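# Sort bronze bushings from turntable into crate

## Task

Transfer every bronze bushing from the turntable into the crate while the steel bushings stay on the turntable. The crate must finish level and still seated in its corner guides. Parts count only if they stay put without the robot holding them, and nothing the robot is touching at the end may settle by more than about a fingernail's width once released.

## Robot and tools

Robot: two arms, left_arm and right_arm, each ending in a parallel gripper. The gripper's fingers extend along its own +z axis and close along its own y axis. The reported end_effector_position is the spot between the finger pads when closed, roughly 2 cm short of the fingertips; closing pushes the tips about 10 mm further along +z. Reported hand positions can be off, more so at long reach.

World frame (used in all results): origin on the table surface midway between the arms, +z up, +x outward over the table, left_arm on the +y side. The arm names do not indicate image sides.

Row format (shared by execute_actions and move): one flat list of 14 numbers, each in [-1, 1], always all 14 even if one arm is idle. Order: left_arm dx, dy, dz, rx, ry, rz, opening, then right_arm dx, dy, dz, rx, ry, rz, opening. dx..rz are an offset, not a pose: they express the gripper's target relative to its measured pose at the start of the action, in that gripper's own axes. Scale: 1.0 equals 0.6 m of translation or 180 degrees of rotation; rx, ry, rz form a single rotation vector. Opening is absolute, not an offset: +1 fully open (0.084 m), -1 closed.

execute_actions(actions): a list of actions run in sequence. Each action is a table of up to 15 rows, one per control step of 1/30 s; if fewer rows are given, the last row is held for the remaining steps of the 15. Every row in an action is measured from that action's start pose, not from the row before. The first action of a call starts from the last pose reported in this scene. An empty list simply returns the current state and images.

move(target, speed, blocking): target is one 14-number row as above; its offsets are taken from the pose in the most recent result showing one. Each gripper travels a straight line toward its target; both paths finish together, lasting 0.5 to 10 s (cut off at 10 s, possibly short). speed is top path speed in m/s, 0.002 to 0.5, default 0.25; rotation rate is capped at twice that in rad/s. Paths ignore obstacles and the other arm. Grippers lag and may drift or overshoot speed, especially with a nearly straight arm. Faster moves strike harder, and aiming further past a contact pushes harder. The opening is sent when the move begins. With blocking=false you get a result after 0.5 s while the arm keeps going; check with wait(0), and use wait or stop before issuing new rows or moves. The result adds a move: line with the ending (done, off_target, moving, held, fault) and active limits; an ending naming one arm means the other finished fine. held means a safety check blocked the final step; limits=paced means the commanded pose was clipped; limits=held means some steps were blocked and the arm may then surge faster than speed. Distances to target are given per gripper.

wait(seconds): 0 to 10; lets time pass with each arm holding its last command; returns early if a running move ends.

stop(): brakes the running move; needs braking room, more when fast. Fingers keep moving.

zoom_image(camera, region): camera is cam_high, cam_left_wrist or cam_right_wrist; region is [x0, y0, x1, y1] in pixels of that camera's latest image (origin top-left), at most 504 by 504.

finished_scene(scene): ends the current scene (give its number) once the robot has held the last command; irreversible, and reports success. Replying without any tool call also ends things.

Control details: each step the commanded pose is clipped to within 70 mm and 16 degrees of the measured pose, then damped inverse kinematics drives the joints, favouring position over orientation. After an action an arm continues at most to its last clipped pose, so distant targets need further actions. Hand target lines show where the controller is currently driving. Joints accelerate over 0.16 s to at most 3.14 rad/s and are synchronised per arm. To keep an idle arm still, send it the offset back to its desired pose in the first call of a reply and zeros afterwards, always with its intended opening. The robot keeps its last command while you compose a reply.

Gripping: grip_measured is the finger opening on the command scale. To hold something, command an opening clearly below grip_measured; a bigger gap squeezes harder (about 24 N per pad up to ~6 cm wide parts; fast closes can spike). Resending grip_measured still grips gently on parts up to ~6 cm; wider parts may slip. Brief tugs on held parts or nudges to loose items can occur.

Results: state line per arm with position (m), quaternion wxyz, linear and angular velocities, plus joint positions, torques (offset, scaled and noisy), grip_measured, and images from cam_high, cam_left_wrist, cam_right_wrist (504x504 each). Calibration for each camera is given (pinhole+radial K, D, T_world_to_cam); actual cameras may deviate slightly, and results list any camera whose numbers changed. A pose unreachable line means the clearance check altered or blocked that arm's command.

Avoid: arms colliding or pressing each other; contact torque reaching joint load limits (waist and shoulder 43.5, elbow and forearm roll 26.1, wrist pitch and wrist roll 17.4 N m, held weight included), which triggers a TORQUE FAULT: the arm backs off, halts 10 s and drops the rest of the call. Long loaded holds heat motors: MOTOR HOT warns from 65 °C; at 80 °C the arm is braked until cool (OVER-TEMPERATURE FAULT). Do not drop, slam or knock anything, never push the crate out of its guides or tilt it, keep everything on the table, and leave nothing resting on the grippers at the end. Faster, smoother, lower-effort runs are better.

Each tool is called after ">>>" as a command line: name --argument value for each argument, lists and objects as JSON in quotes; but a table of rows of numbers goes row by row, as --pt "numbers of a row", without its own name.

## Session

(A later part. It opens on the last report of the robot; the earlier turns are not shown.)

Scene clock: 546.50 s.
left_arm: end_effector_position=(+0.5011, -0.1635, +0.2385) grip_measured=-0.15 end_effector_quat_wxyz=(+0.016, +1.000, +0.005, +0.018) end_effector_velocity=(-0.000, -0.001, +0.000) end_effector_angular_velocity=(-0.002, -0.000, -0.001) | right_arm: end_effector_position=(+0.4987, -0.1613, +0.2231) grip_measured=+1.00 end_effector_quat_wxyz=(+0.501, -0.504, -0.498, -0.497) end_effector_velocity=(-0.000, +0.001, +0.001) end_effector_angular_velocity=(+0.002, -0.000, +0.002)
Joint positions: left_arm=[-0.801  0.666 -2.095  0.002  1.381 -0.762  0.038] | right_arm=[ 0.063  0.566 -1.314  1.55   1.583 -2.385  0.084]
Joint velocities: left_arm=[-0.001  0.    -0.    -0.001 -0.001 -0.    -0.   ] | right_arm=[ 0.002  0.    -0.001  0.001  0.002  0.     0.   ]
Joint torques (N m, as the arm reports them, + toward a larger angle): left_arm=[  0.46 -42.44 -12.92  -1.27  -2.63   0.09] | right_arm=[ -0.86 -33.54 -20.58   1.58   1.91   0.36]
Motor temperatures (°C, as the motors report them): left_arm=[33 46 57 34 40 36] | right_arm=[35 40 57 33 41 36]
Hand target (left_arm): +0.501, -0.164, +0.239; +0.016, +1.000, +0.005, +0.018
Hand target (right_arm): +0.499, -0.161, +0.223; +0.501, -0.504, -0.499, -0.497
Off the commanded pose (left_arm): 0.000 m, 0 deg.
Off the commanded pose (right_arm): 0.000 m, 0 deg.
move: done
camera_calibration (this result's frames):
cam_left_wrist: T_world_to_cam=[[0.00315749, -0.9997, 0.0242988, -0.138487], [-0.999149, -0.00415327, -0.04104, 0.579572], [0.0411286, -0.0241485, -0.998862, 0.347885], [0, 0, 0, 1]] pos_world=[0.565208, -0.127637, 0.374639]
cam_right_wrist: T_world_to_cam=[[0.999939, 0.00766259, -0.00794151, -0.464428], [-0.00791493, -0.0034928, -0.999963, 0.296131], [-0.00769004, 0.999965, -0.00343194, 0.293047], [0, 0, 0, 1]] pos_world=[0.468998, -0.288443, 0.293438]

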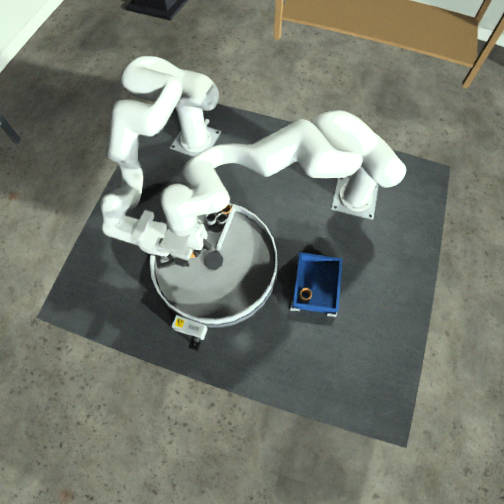

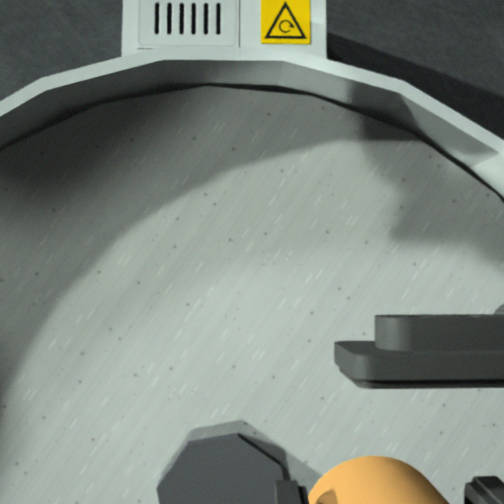

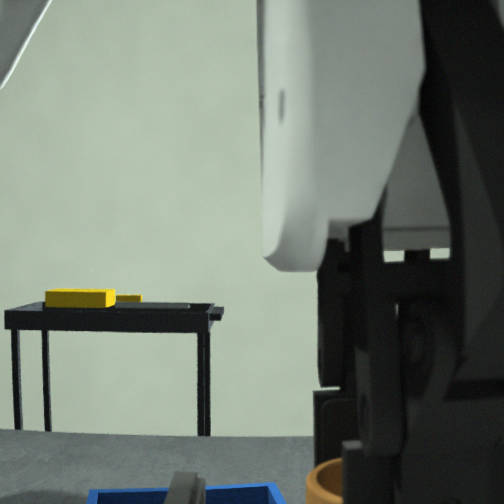

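>>> move --target '[0,0,0,0,0,0,-1,0,0,-0.25,0,0,0,1]' --speed 0.1

>>> move --target '[-0.168,-0.67,0.06,0,0,0,-1,0,0,-0.3,0,0,0,1]' --speed 0.2

>>> move --target '[0,0,0.19,0,0,0,-1,0,0,0,0,0,0,1]' --speed 0.08

Scene clock: 554.33 s.
left_arm: end_effector_position=(+0.5011, -0.1635, +0.2385) grip_measured=-0.15 end_effector_quat_wxyz=(+0.016, +1.000, +0.005, +0.018) end_effector_velocity=(-0.000, +0.000, -0.001) end_effector_angular_velocity=(+0.001, +0.001, +0.001) | right_arm: end_effector_position=(+0.4986, -0.3107, +0.2236) grip_measured=+1.00 end_effector_quat_wxyz=(+0.501, -0.504, -0.498, -0.497) end_effector_velocity=(+0.000, -0.002, +0.000) end_effector_angular_velocity=(-0.001, -0.001, +0.000)
Joint positions: left_arm=[-0.801  0.666 -2.095  0.002  1.381 -0.762  0.038] | right_arm=[-0.233  0.642 -1.439  1.34   1.795 -2.361  0.084]
Joint velocities: left_arm=[ 0.     0.     0.001  0.     0.    -0.    -0.   ] | right_arm=[-0.003  0.003 -0.006 -0.003  0.003  0.001 -0.   ]
Joint torques (N m, as the arm reports them, + toward a larger angle): left_arm=[  0.22 -42.84 -12.85  -0.71  -2.44   0.2 ] | right_arm=[ -0.67 -34.01 -19.99   1.82   1.74   0.37]
Motor temperatures (°C, as the motors report them): left_arm=[33 46 57 34 40 36] | right_arm=[35 40 57 33 41 36]
Hand target (left_arm): +0.501, -0.163, +0.238; +0.016, +1.000, +0.005, +0.018
Hand target (right_arm): +0.499, -0.311, +0.224; +0.501, -0.504, -0.498, -0.497
Off the commanded pose (left_arm): 0.000 m, 0 deg.
Off the commanded pose (right_arm): 0.001 m, 0 deg.
move: done
camera_calibration (this result's frames):
cam_left_wrist: T_world_to_cam=[[0.00315687, -0.9997, 0.0243005, -0.138488], [-0.999149, -0.00415276, -0.0410414, 0.579573], [0.04113, -0.0241503, -0.998862, 0.347885], [0, 0, 0, 1]] pos_world=[0.565208, -0.127638, 0.374641]
cam_right_wrist: T_world_to_cam=[[0.999936, 0.00798123, -0.00805146, -0.463111], [-0.00802639, -0.00316882, -0.999963, 0.29624], [-0.00800645, 0.999963, -0.00310455, 0.442506], [0, 0, 0, 1]] pos_world=[0.469002, -0.437854, 0.293874]

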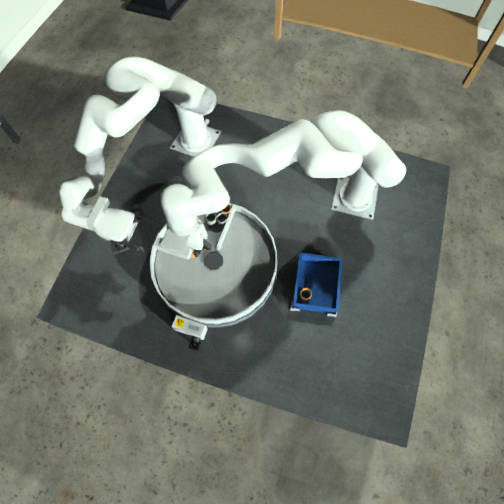

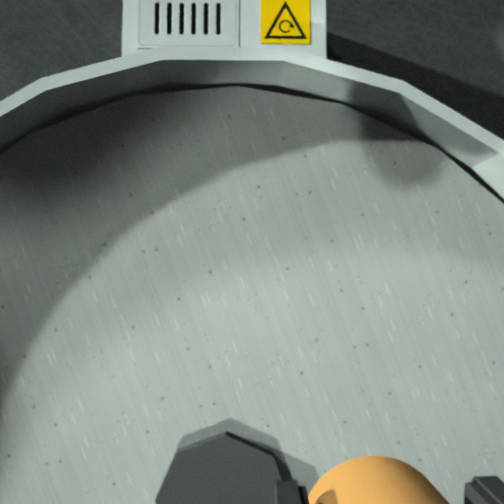

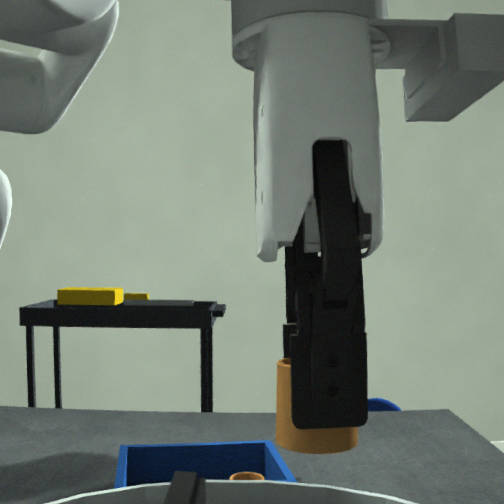

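Scene clock: 556.93 s.
left_arm: end_effector_position=(+0.3978, +0.2355, +0.1851) grip_measured=-0.15 end_effector_quat_wxyz=(+0.016, +1.000, +0.005, +0.018) end_effector_velocity=(-0.001, +0.002, -0.001) end_effector_angular_velocity=(-0.001, +0.002, +0.001) | right_arm: end_effector_position=(+0.4989, -0.4904, +0.2243) grip_measured=+1.00 end_effector_quat_wxyz=(+0.501, -0.504, -0.498, -0.497) end_effector_velocity=(-0.000, -0.001, -0.001) end_effector_angular_velocity=(+0.000, -0.000, +0.000)
Joint positions: left_arm=[-0.164 -0.31  -0.687 -0.033  0.959 -0.105  0.038] | right_arm=[-0.53   0.929 -1.923  1.198  2.075 -2.237  0.084]
Joint velocities: left_arm=[ 0.005 -0.002  0.004 -0.002 -0.     0.006  0.   ] | right_arm=[-0.002  0.003 -0.003 -0.001  0.002 -0.    -0.   ]
Joint torques (N m, as the arm reports them, + toward a larger angle): left_arm=[  0.1  -18.69 -12.48  -1.3   -2.37  -0.2 ] | right_arm=[ -0.62 -38.78 -21.03   1.99   1.63   0.22]
Motor temperatures (°C, as the motors report them): left_arm=[33 46 57 34 40 36] | right_arm=[35 40 57 33 41 36]
Hand target (left_arm): +0.398, +0.236, +0.185; +0.016, +1.000, +0.005, +0.018
Hand target (right_arm): +0.499, -0.491, +0.224; +0.501, -0.504, -0.498, -0.497
Off the commanded pose (left_arm): 0.001 m, 0 deg.
Off the commanded pose (right_arm): 0.001 m, 0 deg.
move: done
camera_calibration (this result's frames):
cam_left_wrist: T_world_to_cam=[[0.00205952, -0.999717, 0.0237188, 0.262533], [-0.999185, -0.00301333, -0.0402477, 0.475501], [0.0403078, -0.0236166, -0.998908, 0.308675], [0, 0, 0, 1]] pos_world=[0.462131, 0.271181, 0.321249]
cam_right_wrist: T_world_to_cam=[[0.999936, 0.00791204, -0.00803154, -0.462038], [-0.00800998, -0.00275366, -0.999964, 0.296555], [-0.00793388, 0.999965, -0.00269011, 0.622121], [0, 0, 0, 1]] pos_world=[0.46932, -0.617627, 0.294507]

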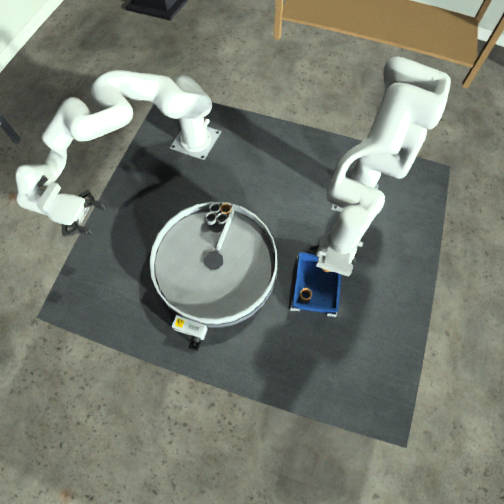

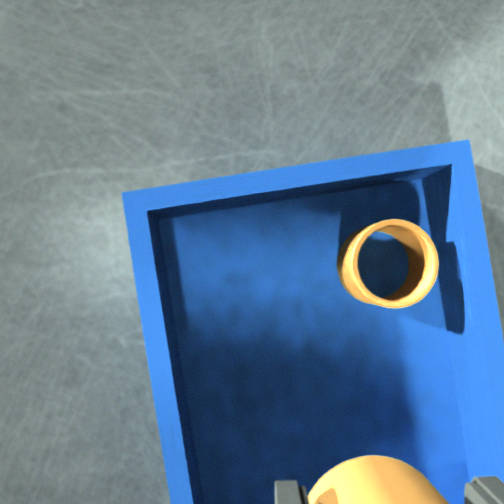

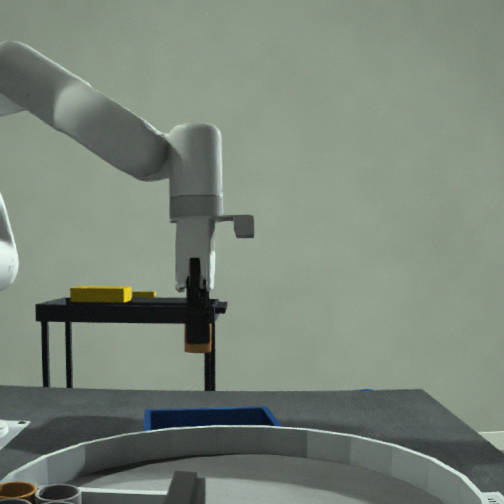

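Scene clock: 558.77 s.
left_arm: end_effector_position=(+0.4023, +0.2317, +0.0717) grip_measured=-0.15 end_effector_quat_wxyz=(+0.016, +1.000, +0.005, +0.018) end_effector_velocity=(-0.000, +0.000, -0.002) end_effector_angular_velocity=(-0.000, +0.002, +0.003) | right_arm: end_effector_position=(+0.4989, -0.4904, +0.2243) grip_measured=+1.00 end_effector_quat_wxyz=(+0.501, -0.504, -0.498, -0.497) end_effector_velocity=(+0.000, -0.000, +0.001) end_effector_angular_velocity=(+0.002, -0.002, -0.000)
Joint positions: left_arm=[-0.177 -0.058 -0.56  -0.049  0.579 -0.095  0.038] | right_arm=[-0.53   0.929 -1.923  1.198  2.075 -2.237  0.084]
Joint velocities: left_arm=[ 0.001  0.005  0.001 -0.001 -0.005 -0.    -0.   ] | right_arm=[-0.     0.    -0.     0.002  0.001 -0.001  0.   ]
Joint torques (N m, as the arm reports them, + toward a larger angle): left_arm=[  0.   -21.51 -10.86  -0.91  -2.42   0.26] | right_arm=[ -0.59 -39.08 -21.05   2.15   1.59   0.4 ]
Motor temperatures (°C, as the motors report them): left_arm=[33 45 57 34 40 36] | right_arm=[35 40 57 33 41 36]
Hand target (left_arm): +0.402, +0.232, +0.071; +0.016, +1.000, +0.005, +0.018
Hand target (right_arm): +0.499, -0.490, +0.224; +0.501, -0.504, -0.498, -0.497
Off the commanded pose (left_arm): 0.001 m, 0 deg.
Off the commanded pose (right_arm): 0.000 m, 0 deg.
move: done
camera_calibration (this result's frames):
cam_left_wrist: T_world_to_cam=[[0.00161144, -0.999704, 0.024273, 0.261496], [-0.999161, -0.00260284, -0.0408676, 0.475286], [0.0409187, -0.0241868, -0.99887, 0.194968], [0, 0, 0, 1]] pos_world=[0.466489, 0.267371, 0.207824]
cam_right_wrist: T_world_to_cam=[[0.999936, 0.00791209, -0.0080312, -0.462038], [-0.00800963, -0.00275369, -0.999964, 0.296555], [-0.00793392, 0.999965, -0.00269014, 0.622121], [0, 0, 0, 1]] pos_world=[0.46932, -0.617627, 0.294507]

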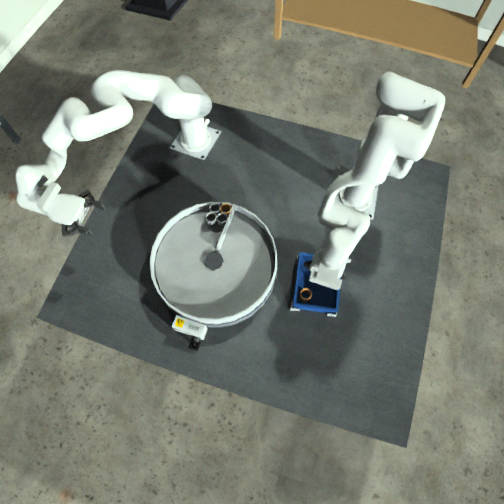

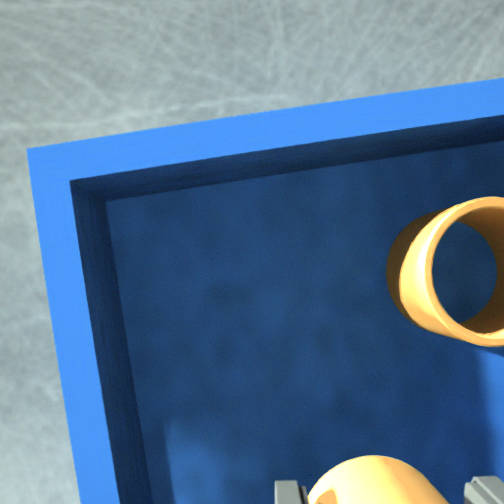

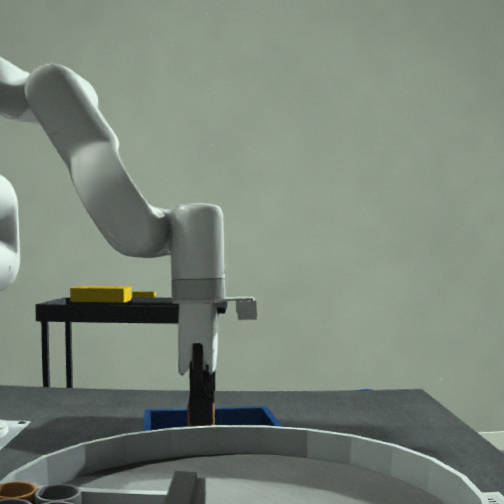

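Release and rise.

>>> move --target '[0,0,-0.02,0,0,0,0.3,0,0,0,0,0,0,1]' --speed 0.03

>>> move --target '[0,0,-0.2,0,0,0,0.3,0,0,0,0,0,0,1]' --speed 0.15

Scene clock: 562.80 s.
left_arm: end_effector_position=(+0.4018, +0.2321, +0.0835) grip_measured=+0.29 end_effector_quat_wxyz=(+0.016, +1.000, +0.005, +0.018) end_effector_velocity=(-0.001, +0.001, +0.000) end_effector_angular_velocity=(+0.000, +0.003, +0.001) | right_arm: end_effector_position=(+0.4989, -0.4904, +0.2243) grip_measured=+1.00 end_effector_quat_wxyz=(+0.501, -0.504, -0.498, -0.497) end_effector_velocity=(+0.000, +0.000, +0.000) end_effector_angular_velocity=(+0.001, +0.001, -0.000)
Joint positions: left_arm=[-0.175 -0.092 -0.567 -0.046  0.62  -0.097  0.056] | right_arm=[-0.53   0.929 -1.923  1.198  2.075 -2.237  0.084]
Joint velocities: left_arm=[ 0.002 -0.003  0.001  0.     0.005  0.001  0.   ] | right_arm=[-0.    -0.     0.     0.001 -0.     0.002  0.   ]
Joint torques (N m, as the arm reports them, + toward a larger angle): left_arm=[  0.11 -20.25 -10.27  -0.99  -2.27   0.21] | right_arm=[ -0.72 -39.02 -21.06   2.39   1.58   0.28]
Motor temperatures (°C, as the motors report them): left_arm=[33 44 56 34 40 36] | right_arm=[35 40 57 33 41 36]
Hand target (left_arm): +0.402, +0.232, +0.084; +0.016, +1.000, +0.005, +0.018
Hand target (right_arm): +0.499, -0.490, +0.224; +0.501, -0.504, -0.498, -0.497
Off the commanded pose (left_arm): 0.000 m, 0 deg.
Off the commanded pose (right_arm): 0.000 m, 0 deg.
move: done
camera_calibration (this result's frames):
cam_left_wrist: T_world_to_cam=[[0.001652, -0.999706, 0.0242029, 0.261607], [-0.999164, -0.00263869, -0.0407926, 0.475293], [0.0408445, -0.0241153, -0.998874, 0.206817], [0, 0, 0, 1]] pos_world=[0.466016, 0.267772, 0.219641]
cam_right_wrist: T_world_to_cam=[[0.999936, 0.00791212, -0.0080312, -0.462038], [-0.00800963, -0.00275363, -0.999964, 0.296555], [-0.00793395, 0.999965, -0.00269009, 0.622121], [0, 0, 0, 1]] pos_world=[0.46932, -0.617627, 0.294507]

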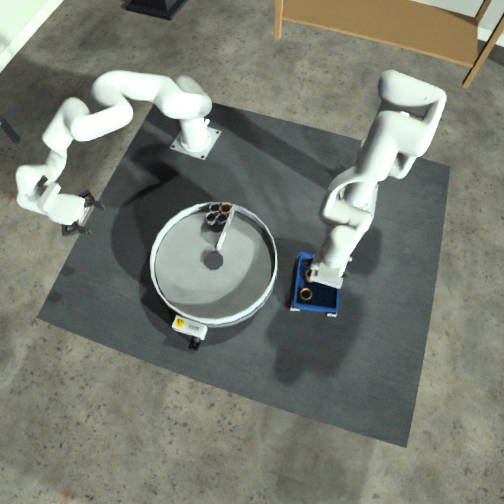

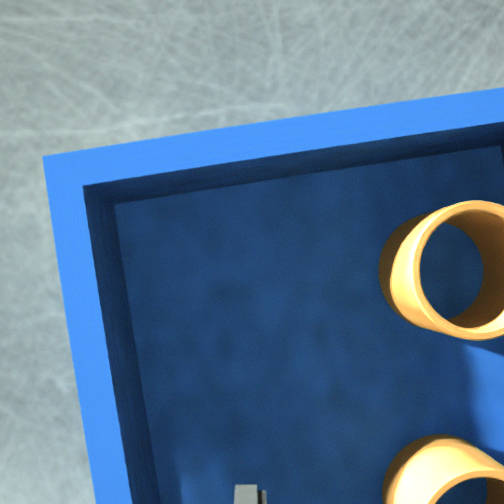

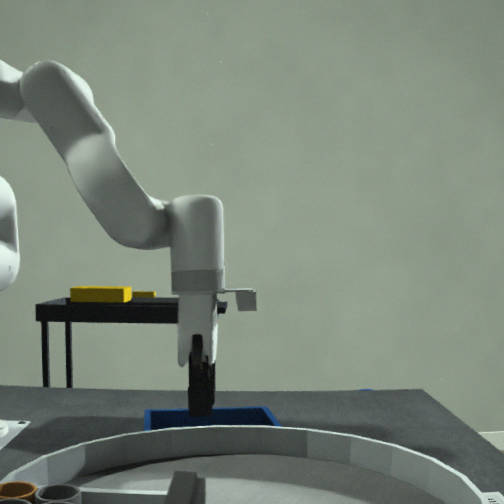

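Scene clock: 564.07 s.
left_arm: end_effector_position=(+0.3970, +0.2361, +0.2027) grip_measured=+0.29 end_effector_quat_wxyz=(+0.015, +1.000, +0.005, +0.017) end_effector_velocity=(+0.001, +0.000, +0.004) end_effector_angular_velocity=(-0.000, -0.005, -0.000) | right_arm: end_effector_position=(+0.4989, -0.4904, +0.2243) grip_measured=+1.00 end_effector_quat_wxyz=(+0.501, -0.504, -0.498, -0.497) end_effector_velocity=(-0.000, +0.000, +0.000) end_effector_angular_velocity=(+0.001, -0.001, +0.001)
Joint positions: left_arm=[-0.162 -0.334 -0.718 -0.031  1.015 -0.105  0.056] | right_arm=[-0.53   0.929 -1.923  1.198  2.075 -2.237  0.084]
Joint velocities: left_arm=[ 0.    -0.003 -0.007  0.001  0.006 -0.    -0.   ] | right_arm=[-0.     0.    -0.     0.     0.001 -0.     0.   ]
Joint torques (N m, as the arm reports them, + toward a larger angle): left_arm=[ -0.18 -17.23 -12.37  -1.21  -2.28   0.34] | right_arm=[ -0.63 -38.68 -21.08   2.25   1.56   0.24]
Motor temperatures (°C, as the motors report them): left_arm=[33 44 56 34 40 36] | right_arm=[35 41 57 33 41 36]
Hand target (left_arm): +0.397, +0.236, +0.203; +0.016, +1.000, +0.005, +0.018
Hand target (right_arm): +0.499, -0.490, +0.224; +0.501, -0.504, -0.498, -0.497
Off the commanded pose (left_arm): 0.001 m, 0 deg.
Off the commanded pose (right_arm): 0.000 m, 0 deg.
move: done
camera_calibration (this result's frames):
cam_left_wrist: T_world_to_cam=[[0.00214522, -0.999719, 0.0236063, 0.262717], [-0.999204, -0.00308351, -0.0397833, 0.47533], [0.0398449, -0.0235021, -0.998929, 0.326469], [0, 0, 0, 1]] pos_world=[0.461379, 0.271781, 0.338828]
cam_right_wrist: T_world_to_cam=[[0.999936, 0.0079122, -0.00803116, -0.462038], [-0.00800959, -0.0027538, -0.999964, 0.296555], [-0.00793403, 0.999965, -0.00269025, 0.622121], [0, 0, 0, 1]] pos_world=[0.46932, -0.617627, 0.294507]

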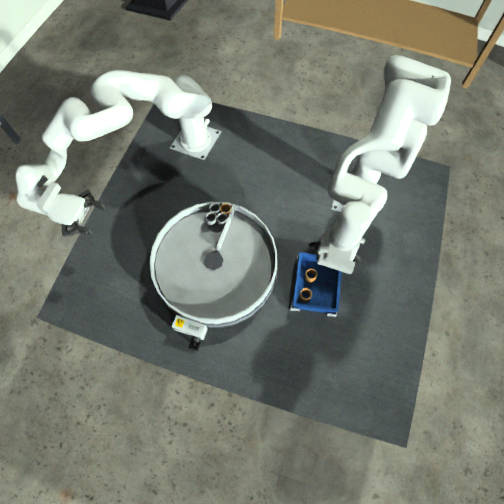

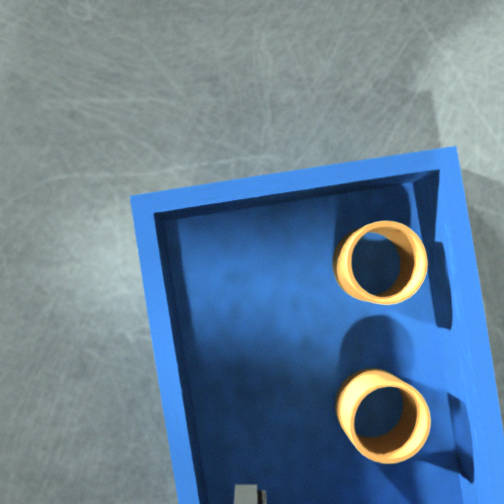

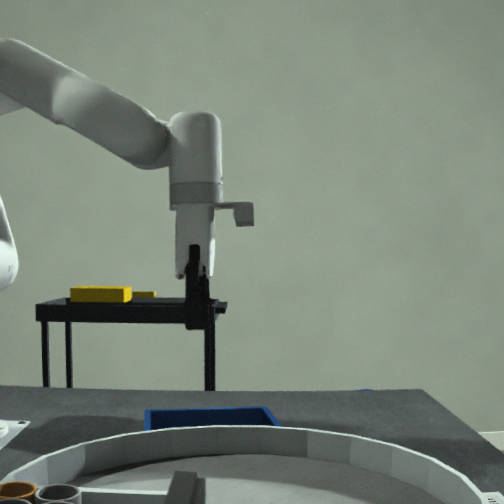

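>>> move --target '[0.023,0.65,0,0,0,0.5,0.05,0,0,0,0,0,0,1]' --speed 0.25

>>> move --target '[0,0,0,0,0,0.5,0.05,0,0,0,0,0,0,1]' --speed 0.25

Scene clock: 572.40 s.
left_arm: end_effector_position=(+0.4145, -0.1530, +0.2166) grip_measured=+0.04 end_effector_quat_wxyz=(-0.001, +0.711, -0.703, +0.024) end_effector_velocity=(-0.000, -0.002, +0.000) end_effector_angular_velocity=(+0.002, +0.003, -0.006) | right_arm: end_effector_position=(+0.4989, -0.4904, +0.2243) grip_measured=+1.00 end_effector_quat_wxyz=(+0.501, -0.504, -0.498, -0.497) end_effector_velocity=(-0.000, +0.000, +0.000) end_effector_angular_velocity=(+0.001, -0.001, +0.001)
Joint positions: left_arm=[-0.89   0.367 -1.574  0.006  1.16   0.718  0.046] | right_arm=[-0.53   0.929 -1.923  1.198  2.075 -2.237  0.084]
Joint velocities: left_arm=[-0.002  0.008 -0.013 -0.001  0.009  0.005  0.   ] | right_arm=[-0.    -0.     0.     0.     0.002 -0.001  0.   ]
Joint torques (N m, as the arm reports them, + toward a larger angle): left_arm=[  0.27 -36.5  -12.24  -1.17  -2.56   0.23] | right_arm=[ -0.76 -39.24 -20.93   2.16   1.5    0.27]
Motor temperatures (°C, as the motors report them): left_arm=[33 43 57 34 40 36] | right_arm=[35 41 57 33 41 36]
Hand target (left_arm): +0.414, -0.153, +0.216; -0.001, +0.710, -0.703, +0.024
Hand target (right_arm): +0.499, -0.490, +0.224; +0.501, -0.504, -0.498, -0.497
Off the commanded pose (left_arm): 0.001 m, 0 deg.
Off the commanded pose (right_arm): 0.000 m, 0 deg.
move: done
camera_calibration (this result's frames):
cam_left_wrist: T_world_to_cam=[[-0.999057, -0.00435272, -0.0431943, 0.455137], [-0.0027607, 0.999317, -0.0368485, 0.231797], [0.0433252, -0.0366945, -0.998387, 0.326919], [0, 0, 0, 1]] pos_world=[0.441184, -0.217662, 0.354593]
cam_right_wrist: T_world_to_cam=[[0.999936, 0.00791209, -0.0080312, -0.462038], [-0.00800963, -0.00275373, -0.999964, 0.296555], [-0.00793392, 0.999965, -0.00269018, 0.622121], [0, 0, 0, 1]] pos_world=[0.46932, -0.617627, 0.294507]

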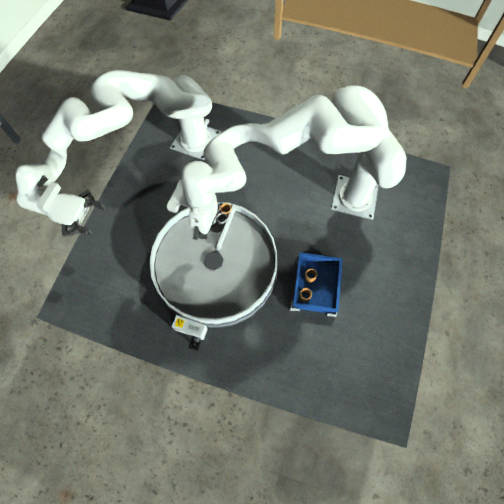

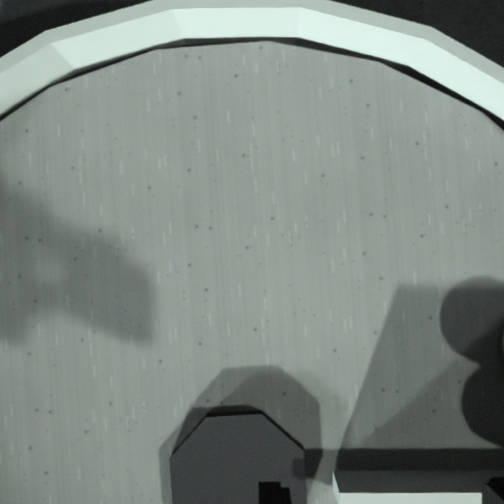

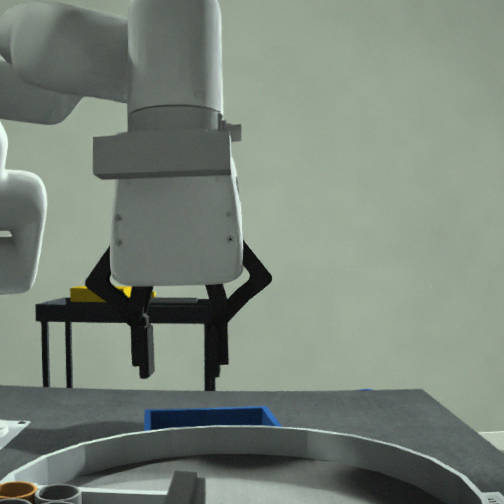

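Scene clock: 576.03 s.
left_arm: end_effector_position=(+0.4145, -0.1530, +0.2166) grip_measured=+0.04 end_effector_quat_wxyz=(+0.018, -0.006, +1.000, -0.016) end_effector_velocity=(-0.000, -0.000, -0.000) end_effector_angular_velocity=(+0.000, +0.001, -0.008) | right_arm: end_effector_position=(+0.4989, -0.4904, +0.2243) grip_measured=+1.00 end_effector_quat_wxyz=(+0.501, -0.504, -0.498, -0.497) end_effector_velocity=(+0.000, -0.000, +0.000) end_effector_angular_velocity=(-0.000, +0.000, -0.001)
Joint positions: left_arm=[-0.89   0.367 -1.574  0.006  1.16   2.288  0.046] | right_arm=[-0.53   0.929 -1.923  1.198  2.075 -2.237  0.084]
Joint velocities: left_arm=[-0.     0.     0.    -0.001  0.001  0.008 -0.   ] | right_arm=[ 0.    -0.     0.     0.001 -0.001  0.001 -0.   ]
Joint torques (N m, as the arm reports them, + toward a larger angle): left_arm=[  0.07 -35.86 -12.39  -1.33  -2.23   0.08] | right_arm=[ -0.62 -39.09 -20.84   2.3    1.74   0.2 ]
Motor temperatures (°C, as the motors report them): left_arm=[33 44 57 34 40 36] | right_arm=[35 41 57 33 41 36]
Hand target (left_arm): +0.415, -0.153, +0.217; +0.018, -0.005, +1.000, -0.016
Hand target (right_arm): +0.499, -0.490, +0.224; +0.501, -0.504, -0.498, -0.497
Off the commanded pose (left_arm): 0.000 m, 0 deg.
Off the commanded pose (right_arm): 0.000 m, 0 deg.
move: done
camera_calibration (this result's frames):
cam_left_wrist: T_world_to_cam=[[-0.00326793, 0.99923, -0.0391016, 0.194962], [0.999506, 0.00448603, 0.0311049, -0.350575], [0.0312564, -0.0389807, -0.998751, 0.331652], [0, 0, 0, 1]] pos_world=[0.340673, -0.180311, 0.349766]
cam_right_wrist: T_world_to_cam=[[0.999936, 0.00791218, -0.00803129, -0.462038], [-0.00800972, -0.00275356, -0.999964, 0.296555], [-0.00793401, 0.999965, -0.00269001, 0.622121], [0, 0, 0, 1]] pos_world=[0.46932, -0.617627, 0.294507]

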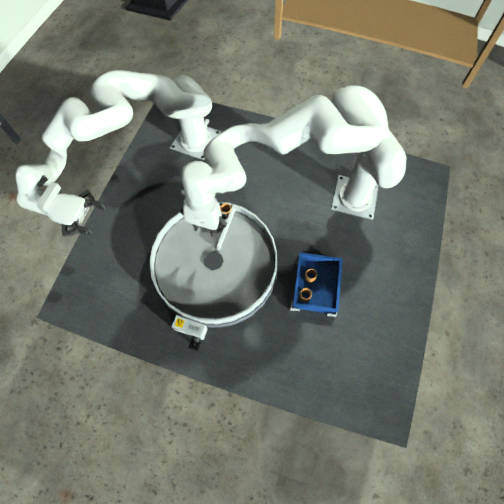

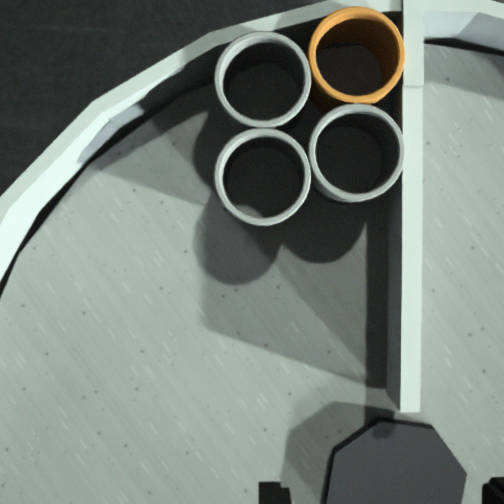

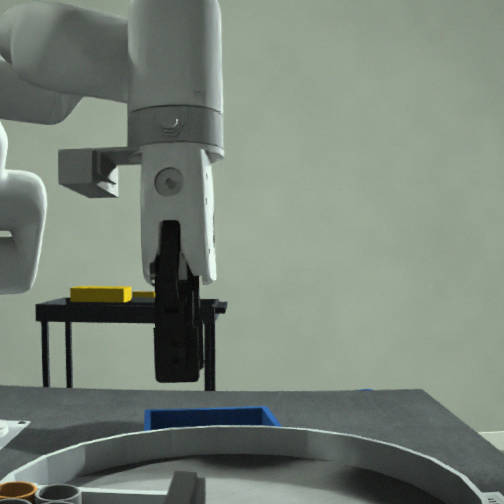

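>>> move --target '[0.1,-0.012,0.14,0,0,0,-0.14,0,0,0,0,0,0,1]' --speed 0.1

>>> move --target '[0,0,0.058,0,0,0,-0.14,0,0,0,0,0,0,1]' --speed 0.03

>>> move --target '[0.07,0,0,0,0,0,-0.14,0,0,0,0,0,0,1]' --speed 0.025

Scene clock: 587.47 s.
left_arm: end_effector_position=(+0.3580, -0.1639, +0.1314) grip_measured=-0.15 end_effector_quat_wxyz=(+0.018, -0.006, +1.000, -0.016) end_effector_velocity=(-0.001, -0.000, -0.002) end_effector_angular_velocity=(+0.000, -0.000, -0.000) | right_arm: end_effector_position=(+0.4989, -0.4904, +0.2243) grip_measured=+1.00 end_effector_quat_wxyz=(+0.501, -0.504, -0.498, -0.497) end_effector_velocity=(-0.000, -0.000, +0.001) end_effector_angular_velocity=(-0.002, -0.001, +0.001)
Joint positions: left_arm=[-0.979  0.353 -1.302  0.012  0.901  2.194  0.037] | right_arm=[-0.53   0.929 -1.923  1.198  2.075 -2.237  0.084]
Joint velocities: left_arm=[-0.002  0.     0.006  0.001 -0.006 -0.002 -0.   ] | right_arm=[-0.    -0.001 -0.    -0.001  0.001 -0.     0.   ]
Joint torques (N m, as the arm reports them, + toward a larger angle): left_arm=[ -0.6  -34.58 -11.94  -1.14  -2.65   0.24] | right_arm=[ -0.6  -38.69 -20.89   2.16   1.5    0.27]
Motor temperatures (°C, as the motors report them): left_arm=[33 44 57 34 40 36] | right_arm=[35 41 57 33 41 36]
Hand target (left_arm): +0.358, -0.164, +0.131; +0.018, -0.005, +1.000, -0.016
Hand target (right_arm): +0.499, -0.490, +0.224; +0.501, -0.504, -0.498, -0.497
Off the commanded pose (left_arm): 0.001 m, 0 deg.
Off the commanded pose (right_arm): 0.000 m, 0 deg.
move: done
camera_calibration (this result's frames):
cam_left_wrist: T_world_to_cam=[[-0.00304533, 0.999192, -0.0400773, 0.202387], [0.999495, 0.00430938, 0.031492, -0.29146], [0.0316393, -0.0399611, -0.9987, 0.247567], [0, 0, 0, 1]] pos_world=[0.284096, -0.191074, 0.264535]
cam_right_wrist: T_world_to_cam=[[0.999936, 0.00791211, -0.00803141, -0.462038], [-0.00800984, -0.00275348, -0.999964, 0.296555], [-0.00793394, 0.999965, -0.00268993, 0.622121], [0, 0, 0, 1]] pos_world=[0.46932, -0.617627, 0.294507]

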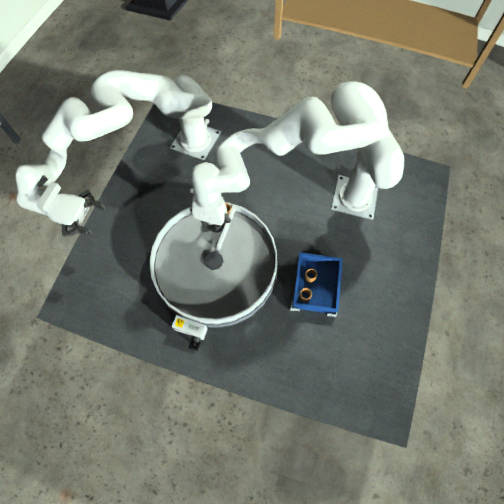

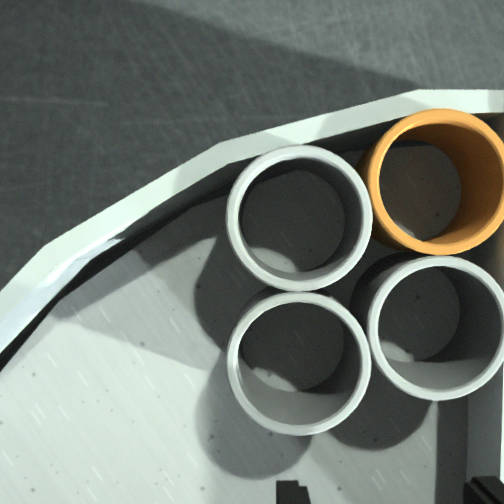

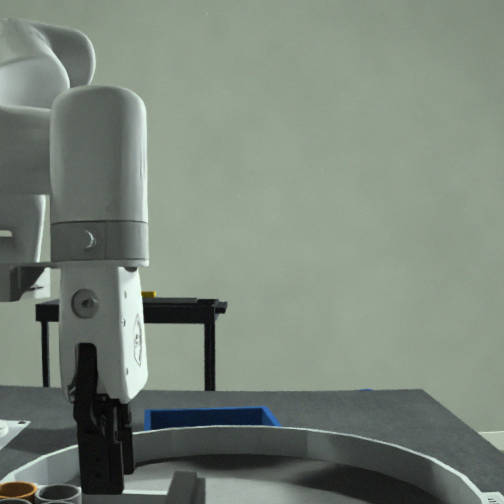

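Scene clock: 588.93 s.
left_arm: end_effector_position=(+0.3593, -0.1651, +0.0969) grip_measured=-0.15 end_effector_quat_wxyz=(+0.018, -0.006, +1.000, -0.017) end_effector_velocity=(+0.002, -0.001, +0.001) end_effector_angular_velocity=(-0.005, -0.004, +0.001) | right_arm: end_effector_position=(+0.4989, -0.4904, +0.2243) grip_measured=+1.00 end_effector_quat_wxyz=(+0.501, -0.504, -0.498, -0.497) end_effector_velocity=(+0.000, -0.000, -0.001) end_effector_angular_velocity=(-0.003, +0.002, -0.001)
Joint positions: left_arm=[-0.979  0.41  -1.278  0.013  0.82   2.193  0.037] | right_arm=[-0.53   0.929 -1.923  1.198  2.075 -2.237  0.084]
Joint velocities: left_arm=[ 0.001  0.001 -0.003  0.001 -0.004 -0.001 -0.   ] | right_arm=[-0.    -0.     0.001 -0.002 -0.003  0.001 -0.   ]
Joint torques (N m, as the arm reports them, + toward a larger angle): left_arm=[  0.2  -35.16 -11.59  -1.14  -2.25   0.34] | right_arm=[ -0.76 -38.67 -21.11   2.15   1.56   0.13]
Motor temperatures (°C, as the motors report them): left_arm=[33 44 57 34 40 36] | right_arm=[35 41 57 33 41 36]
Hand target (left_arm): +0.359, -0.165, +0.097; +0.018, -0.006, +1.000, -0.016
Hand target (right_arm): +0.499, -0.490, +0.224; +0.501, -0.504, -0.498, -0.497
Off the commanded pose (left_arm): 0.000 m, 0 deg.
Off the commanded pose (right_arm): 0.000 m, 0 deg.
move: done
camera_calibration (this result's frames):
cam_left_wrist: T_world_to_cam=[[-0.00293981, 0.999186, -0.0402431, 0.202257], [0.999494, 0.00420999, 0.0315146, -0.291663], [0.0316584, -0.0401301, -0.998693, 0.212953], [0, 0, 0, 1]] pos_world=[0.285368, -0.192319, 0.230005]
cam_right_wrist: T_world_to_cam=[[0.999936, 0.00791218, -0.00803132, -0.462038], [-0.00800976, -0.00275349, -0.999964, 0.296555], [-0.00793401, 0.999965, -0.00268994, 0.622121], [0, 0, 0, 1]] pos_world=[0.46932, -0.617627, 0.294507]

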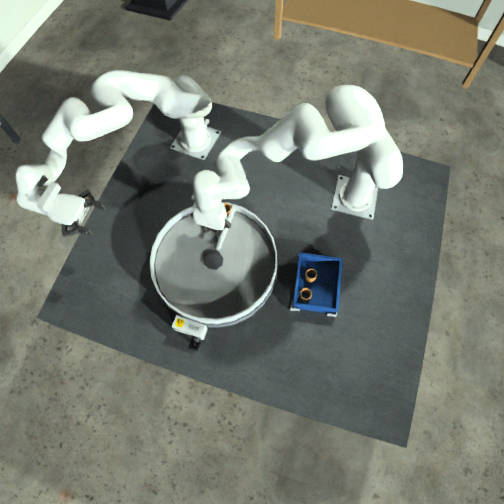

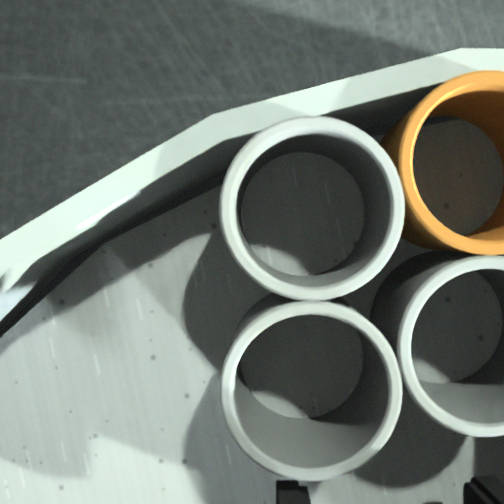

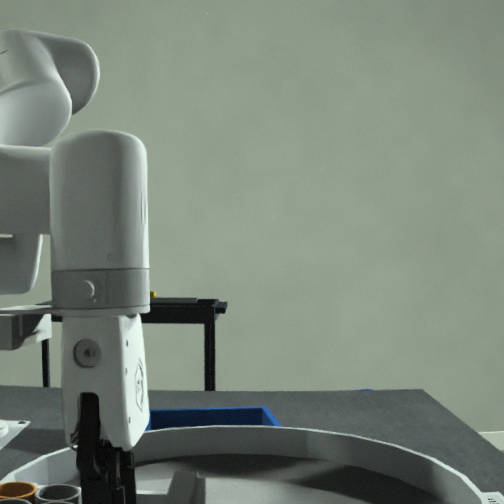

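Scene clock: 600.40 s.
left_arm: end_effector_position=(+0.3562, -0.1948, +0.1345) grip_measured=-0.15 end_effector_quat_wxyz=(+0.050, -0.013, +0.997, -0.063) end_effector_velocity=(-0.000, +0.000, -0.000) end_effector_angular_velocity=(+0.001, +0.000, -0.000) | right_arm: end_effector_position=(+0.4989, -0.4904, +0.2243) grip_measured=+1.00 end_effector_quat_wxyz=(+0.501, -0.504, -0.498, -0.497) end_effector_velocity=(-0.000, +0.000, -0.000) end_effector_angular_velocity=(-0.000, +0.000, +0.001)
Joint positions: left_arm=[-1.014  0.354 -1.277  0.017  0.763  2.14   0.037] | right_arm=[-0.53   0.929 -1.923  1.198  2.075 -2.237  0.084]
Joint velocities: left_arm=[-0.     0.    -0.    -0.     0.001 -0.    -0.   ] | right_arm=[-0.     0.     0.    -0.001  0.    -0.001  0.   ]
Joint torques (N m, as the arm reports them, + toward a larger angle): left_arm=[ -0.08 -34.54 -11.8   -1.18  -2.43  -0.26] | right_arm=[ -0.6  -38.98 -21.14   2.11   1.64   0.32]
Motor temperatures (°C, as the motors report them): left_arm=[33 44 57 34 41 36] | right_arm=[35 41 57 33 41 36]
Hand target (left_arm): +0.356, -0.195, +0.134; +0.050, -0.013, +0.997, -0.063
Hand target (right_arm): +0.499, -0.490, +0.224; +0.501, -0.504, -0.498, -0.497
Off the commanded pose (left_arm): 0.062 m, 7 deg.
Off the commanded pose (right_arm): 0.000 m, 0 deg.
TORQUE FAULT: the external load on joint 3 (elbow) of the left arm reached its load limit, and that arm stopped for 10 seconds. That time counts as 18 of the actions that you can send in this scene. A torque fault stops only its own arm. That arm's remaining commands of this call were not run. Joint 3 (elbow) of that arm moved back by up to 3 degrees. That arm holds there, with its grip as last carried out, and accepts commands again: back off and push less far. That arm stops again, at the same cost, whenever a joint's load reaches its limit.
move: fault (left_arm)
camera_calibration (this result's frames):
cam_left_wrist: T_world_to_cam=[[-0.0121402, 0.990936, -0.133783, 0.247615], [0.995305, 0.0248239, 0.0935519, -0.292435], [0.096025, -0.132019, -0.986585, 0.206965], [0, 0, 0, 1]] pos_world=[0.274194, -0.210788, 0.264673]
cam_right_wrist: T_world_to_cam=[[0.999936, 0.00791212, -0.0080314, -0.462038], [-0.00800984, -0.00275348, -0.999964, 0.296555], [-0.00793395, 0.999965, -0.00268993, 0.622121], [0, 0, 0, 1]] pos_world=[0.46932, -0.617627, 0.294507]

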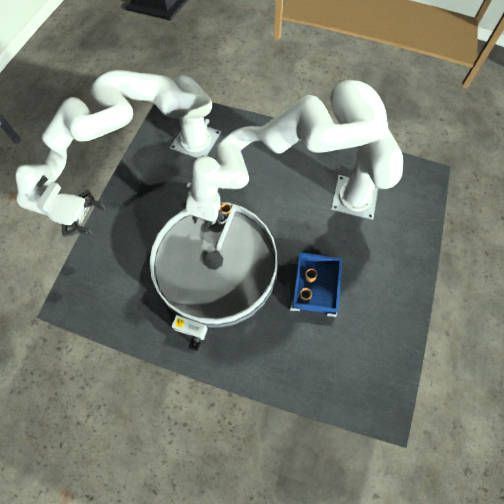

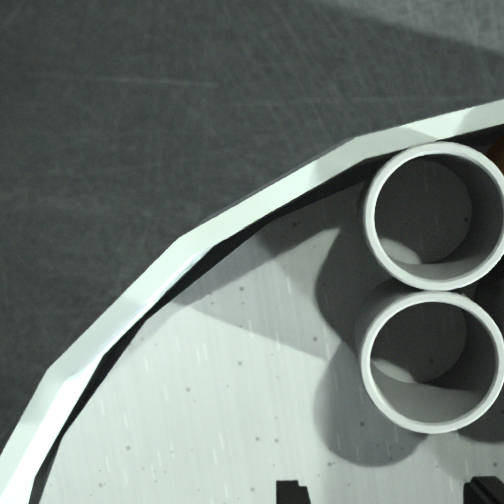

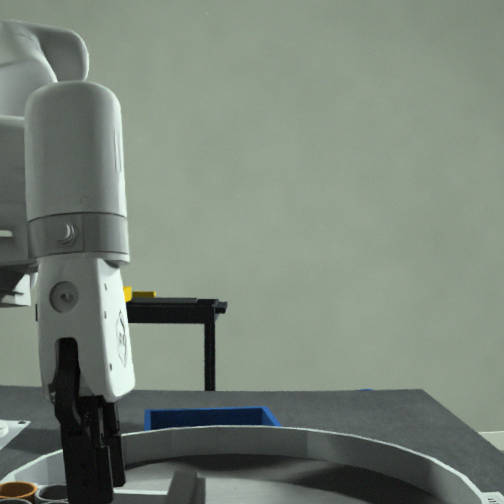

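>>> move --target '[-0.06,0.03,-0.13,-0.034,0.025,0.006,0.05,0,0,0,0,0,0,1]' --speed 0.08

Scene clock: 619.23 s.
left_arm: end_effector_position=(+0.3836, -0.1657, +0.2121) grip_measured=+0.04 end_effector_quat_wxyz=(+0.010, -0.004, +1.000, -0.010) end_effector_velocity=(+0.000, +0.001, +0.001) end_effector_angular_velocity=(+0.006, +0.005, -0.001) | right_arm: end_effector_position=(+0.4989, -0.4904, +0.2243) grip_measured=+1.00 end_effector_quat_wxyz=(+0.501, -0.504, -0.498, -0.497) end_effector_velocity=(+0.000, +0.000, +0.000) end_effector_angular_velocity=(+0.001, +0.001, +0.000)
Joint positions: left_arm=[-0.944  0.348 -1.54   0.005  1.163  2.237  0.046] | right_arm=[-0.53   0.929 -1.923  1.198  2.075 -2.237  0.084]
Joint velocities: left_arm=[ 0.001  0.004 -0.011  0.     0.015  0.003 -0.   ] | right_arm=[ 0.     0.    -0.     0.     0.     0.001 -0.   ]
Joint torques (N m, as the arm reports them, + toward a larger angle): left_arm=[  0.28 -35.99 -12.5   -1.19  -2.38  -0.22] | right_arm=[ -0.61 -38.98 -20.99   2.22   1.6    0.34]
Motor temperatures (°C, as the motors report them): left_arm=[33 44 57 34 41 36] | right_arm=[35 42 57 33 41 36]
Hand target (left_arm): +0.384, -0.166, +0.213; +0.011, -0.004, +1.000, -0.010
Hand target (right_arm): +0.499, -0.490, +0.224; +0.501, -0.504, -0.498, -0.497
Off the commanded pose (left_arm): 0.001 m, 0 deg.
Off the commanded pose (right_arm): 0.000 m, 0 deg.
move: done
camera_calibration (this result's frames):
cam_left_wrist: T_world_to_cam=[[-0.000669872, 0.999653, -0.0263396, 0.203788], [0.999872, 0.00109124, 0.0159864, -0.316909], [0.0160096, -0.0263255, -0.999525, 0.33573], [0, 0, 0, 1]] pos_world=[0.31163, -0.194533, 0.346005]
cam_right_wrist: T_world_to_cam=[[0.999936, 0.00791218, -0.00803155, -0.462038], [-0.00800998, -0.00275349, -0.999964, 0.296555], [-0.00793402, 0.999965, -0.00268994, 0.622121], [0, 0, 0, 1]] pos_world=[0.46932, -0.617627, 0.294507]

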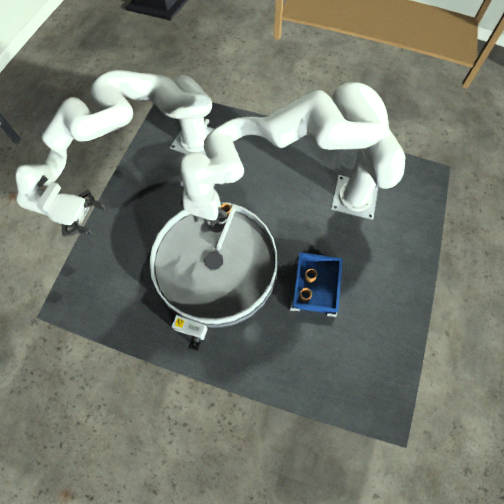

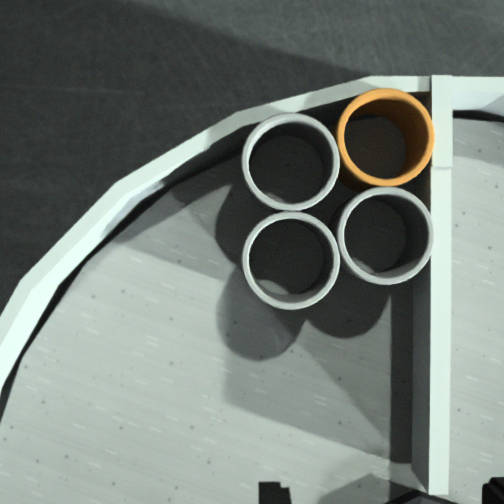

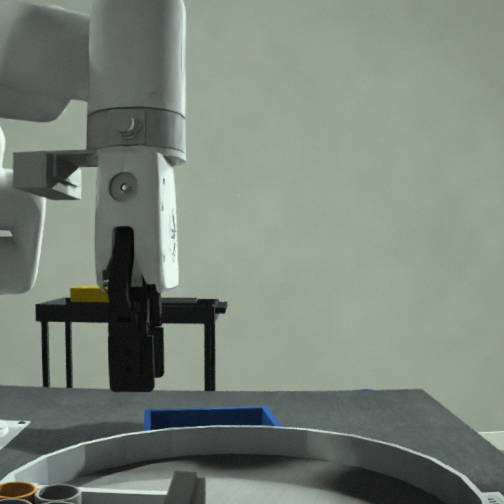

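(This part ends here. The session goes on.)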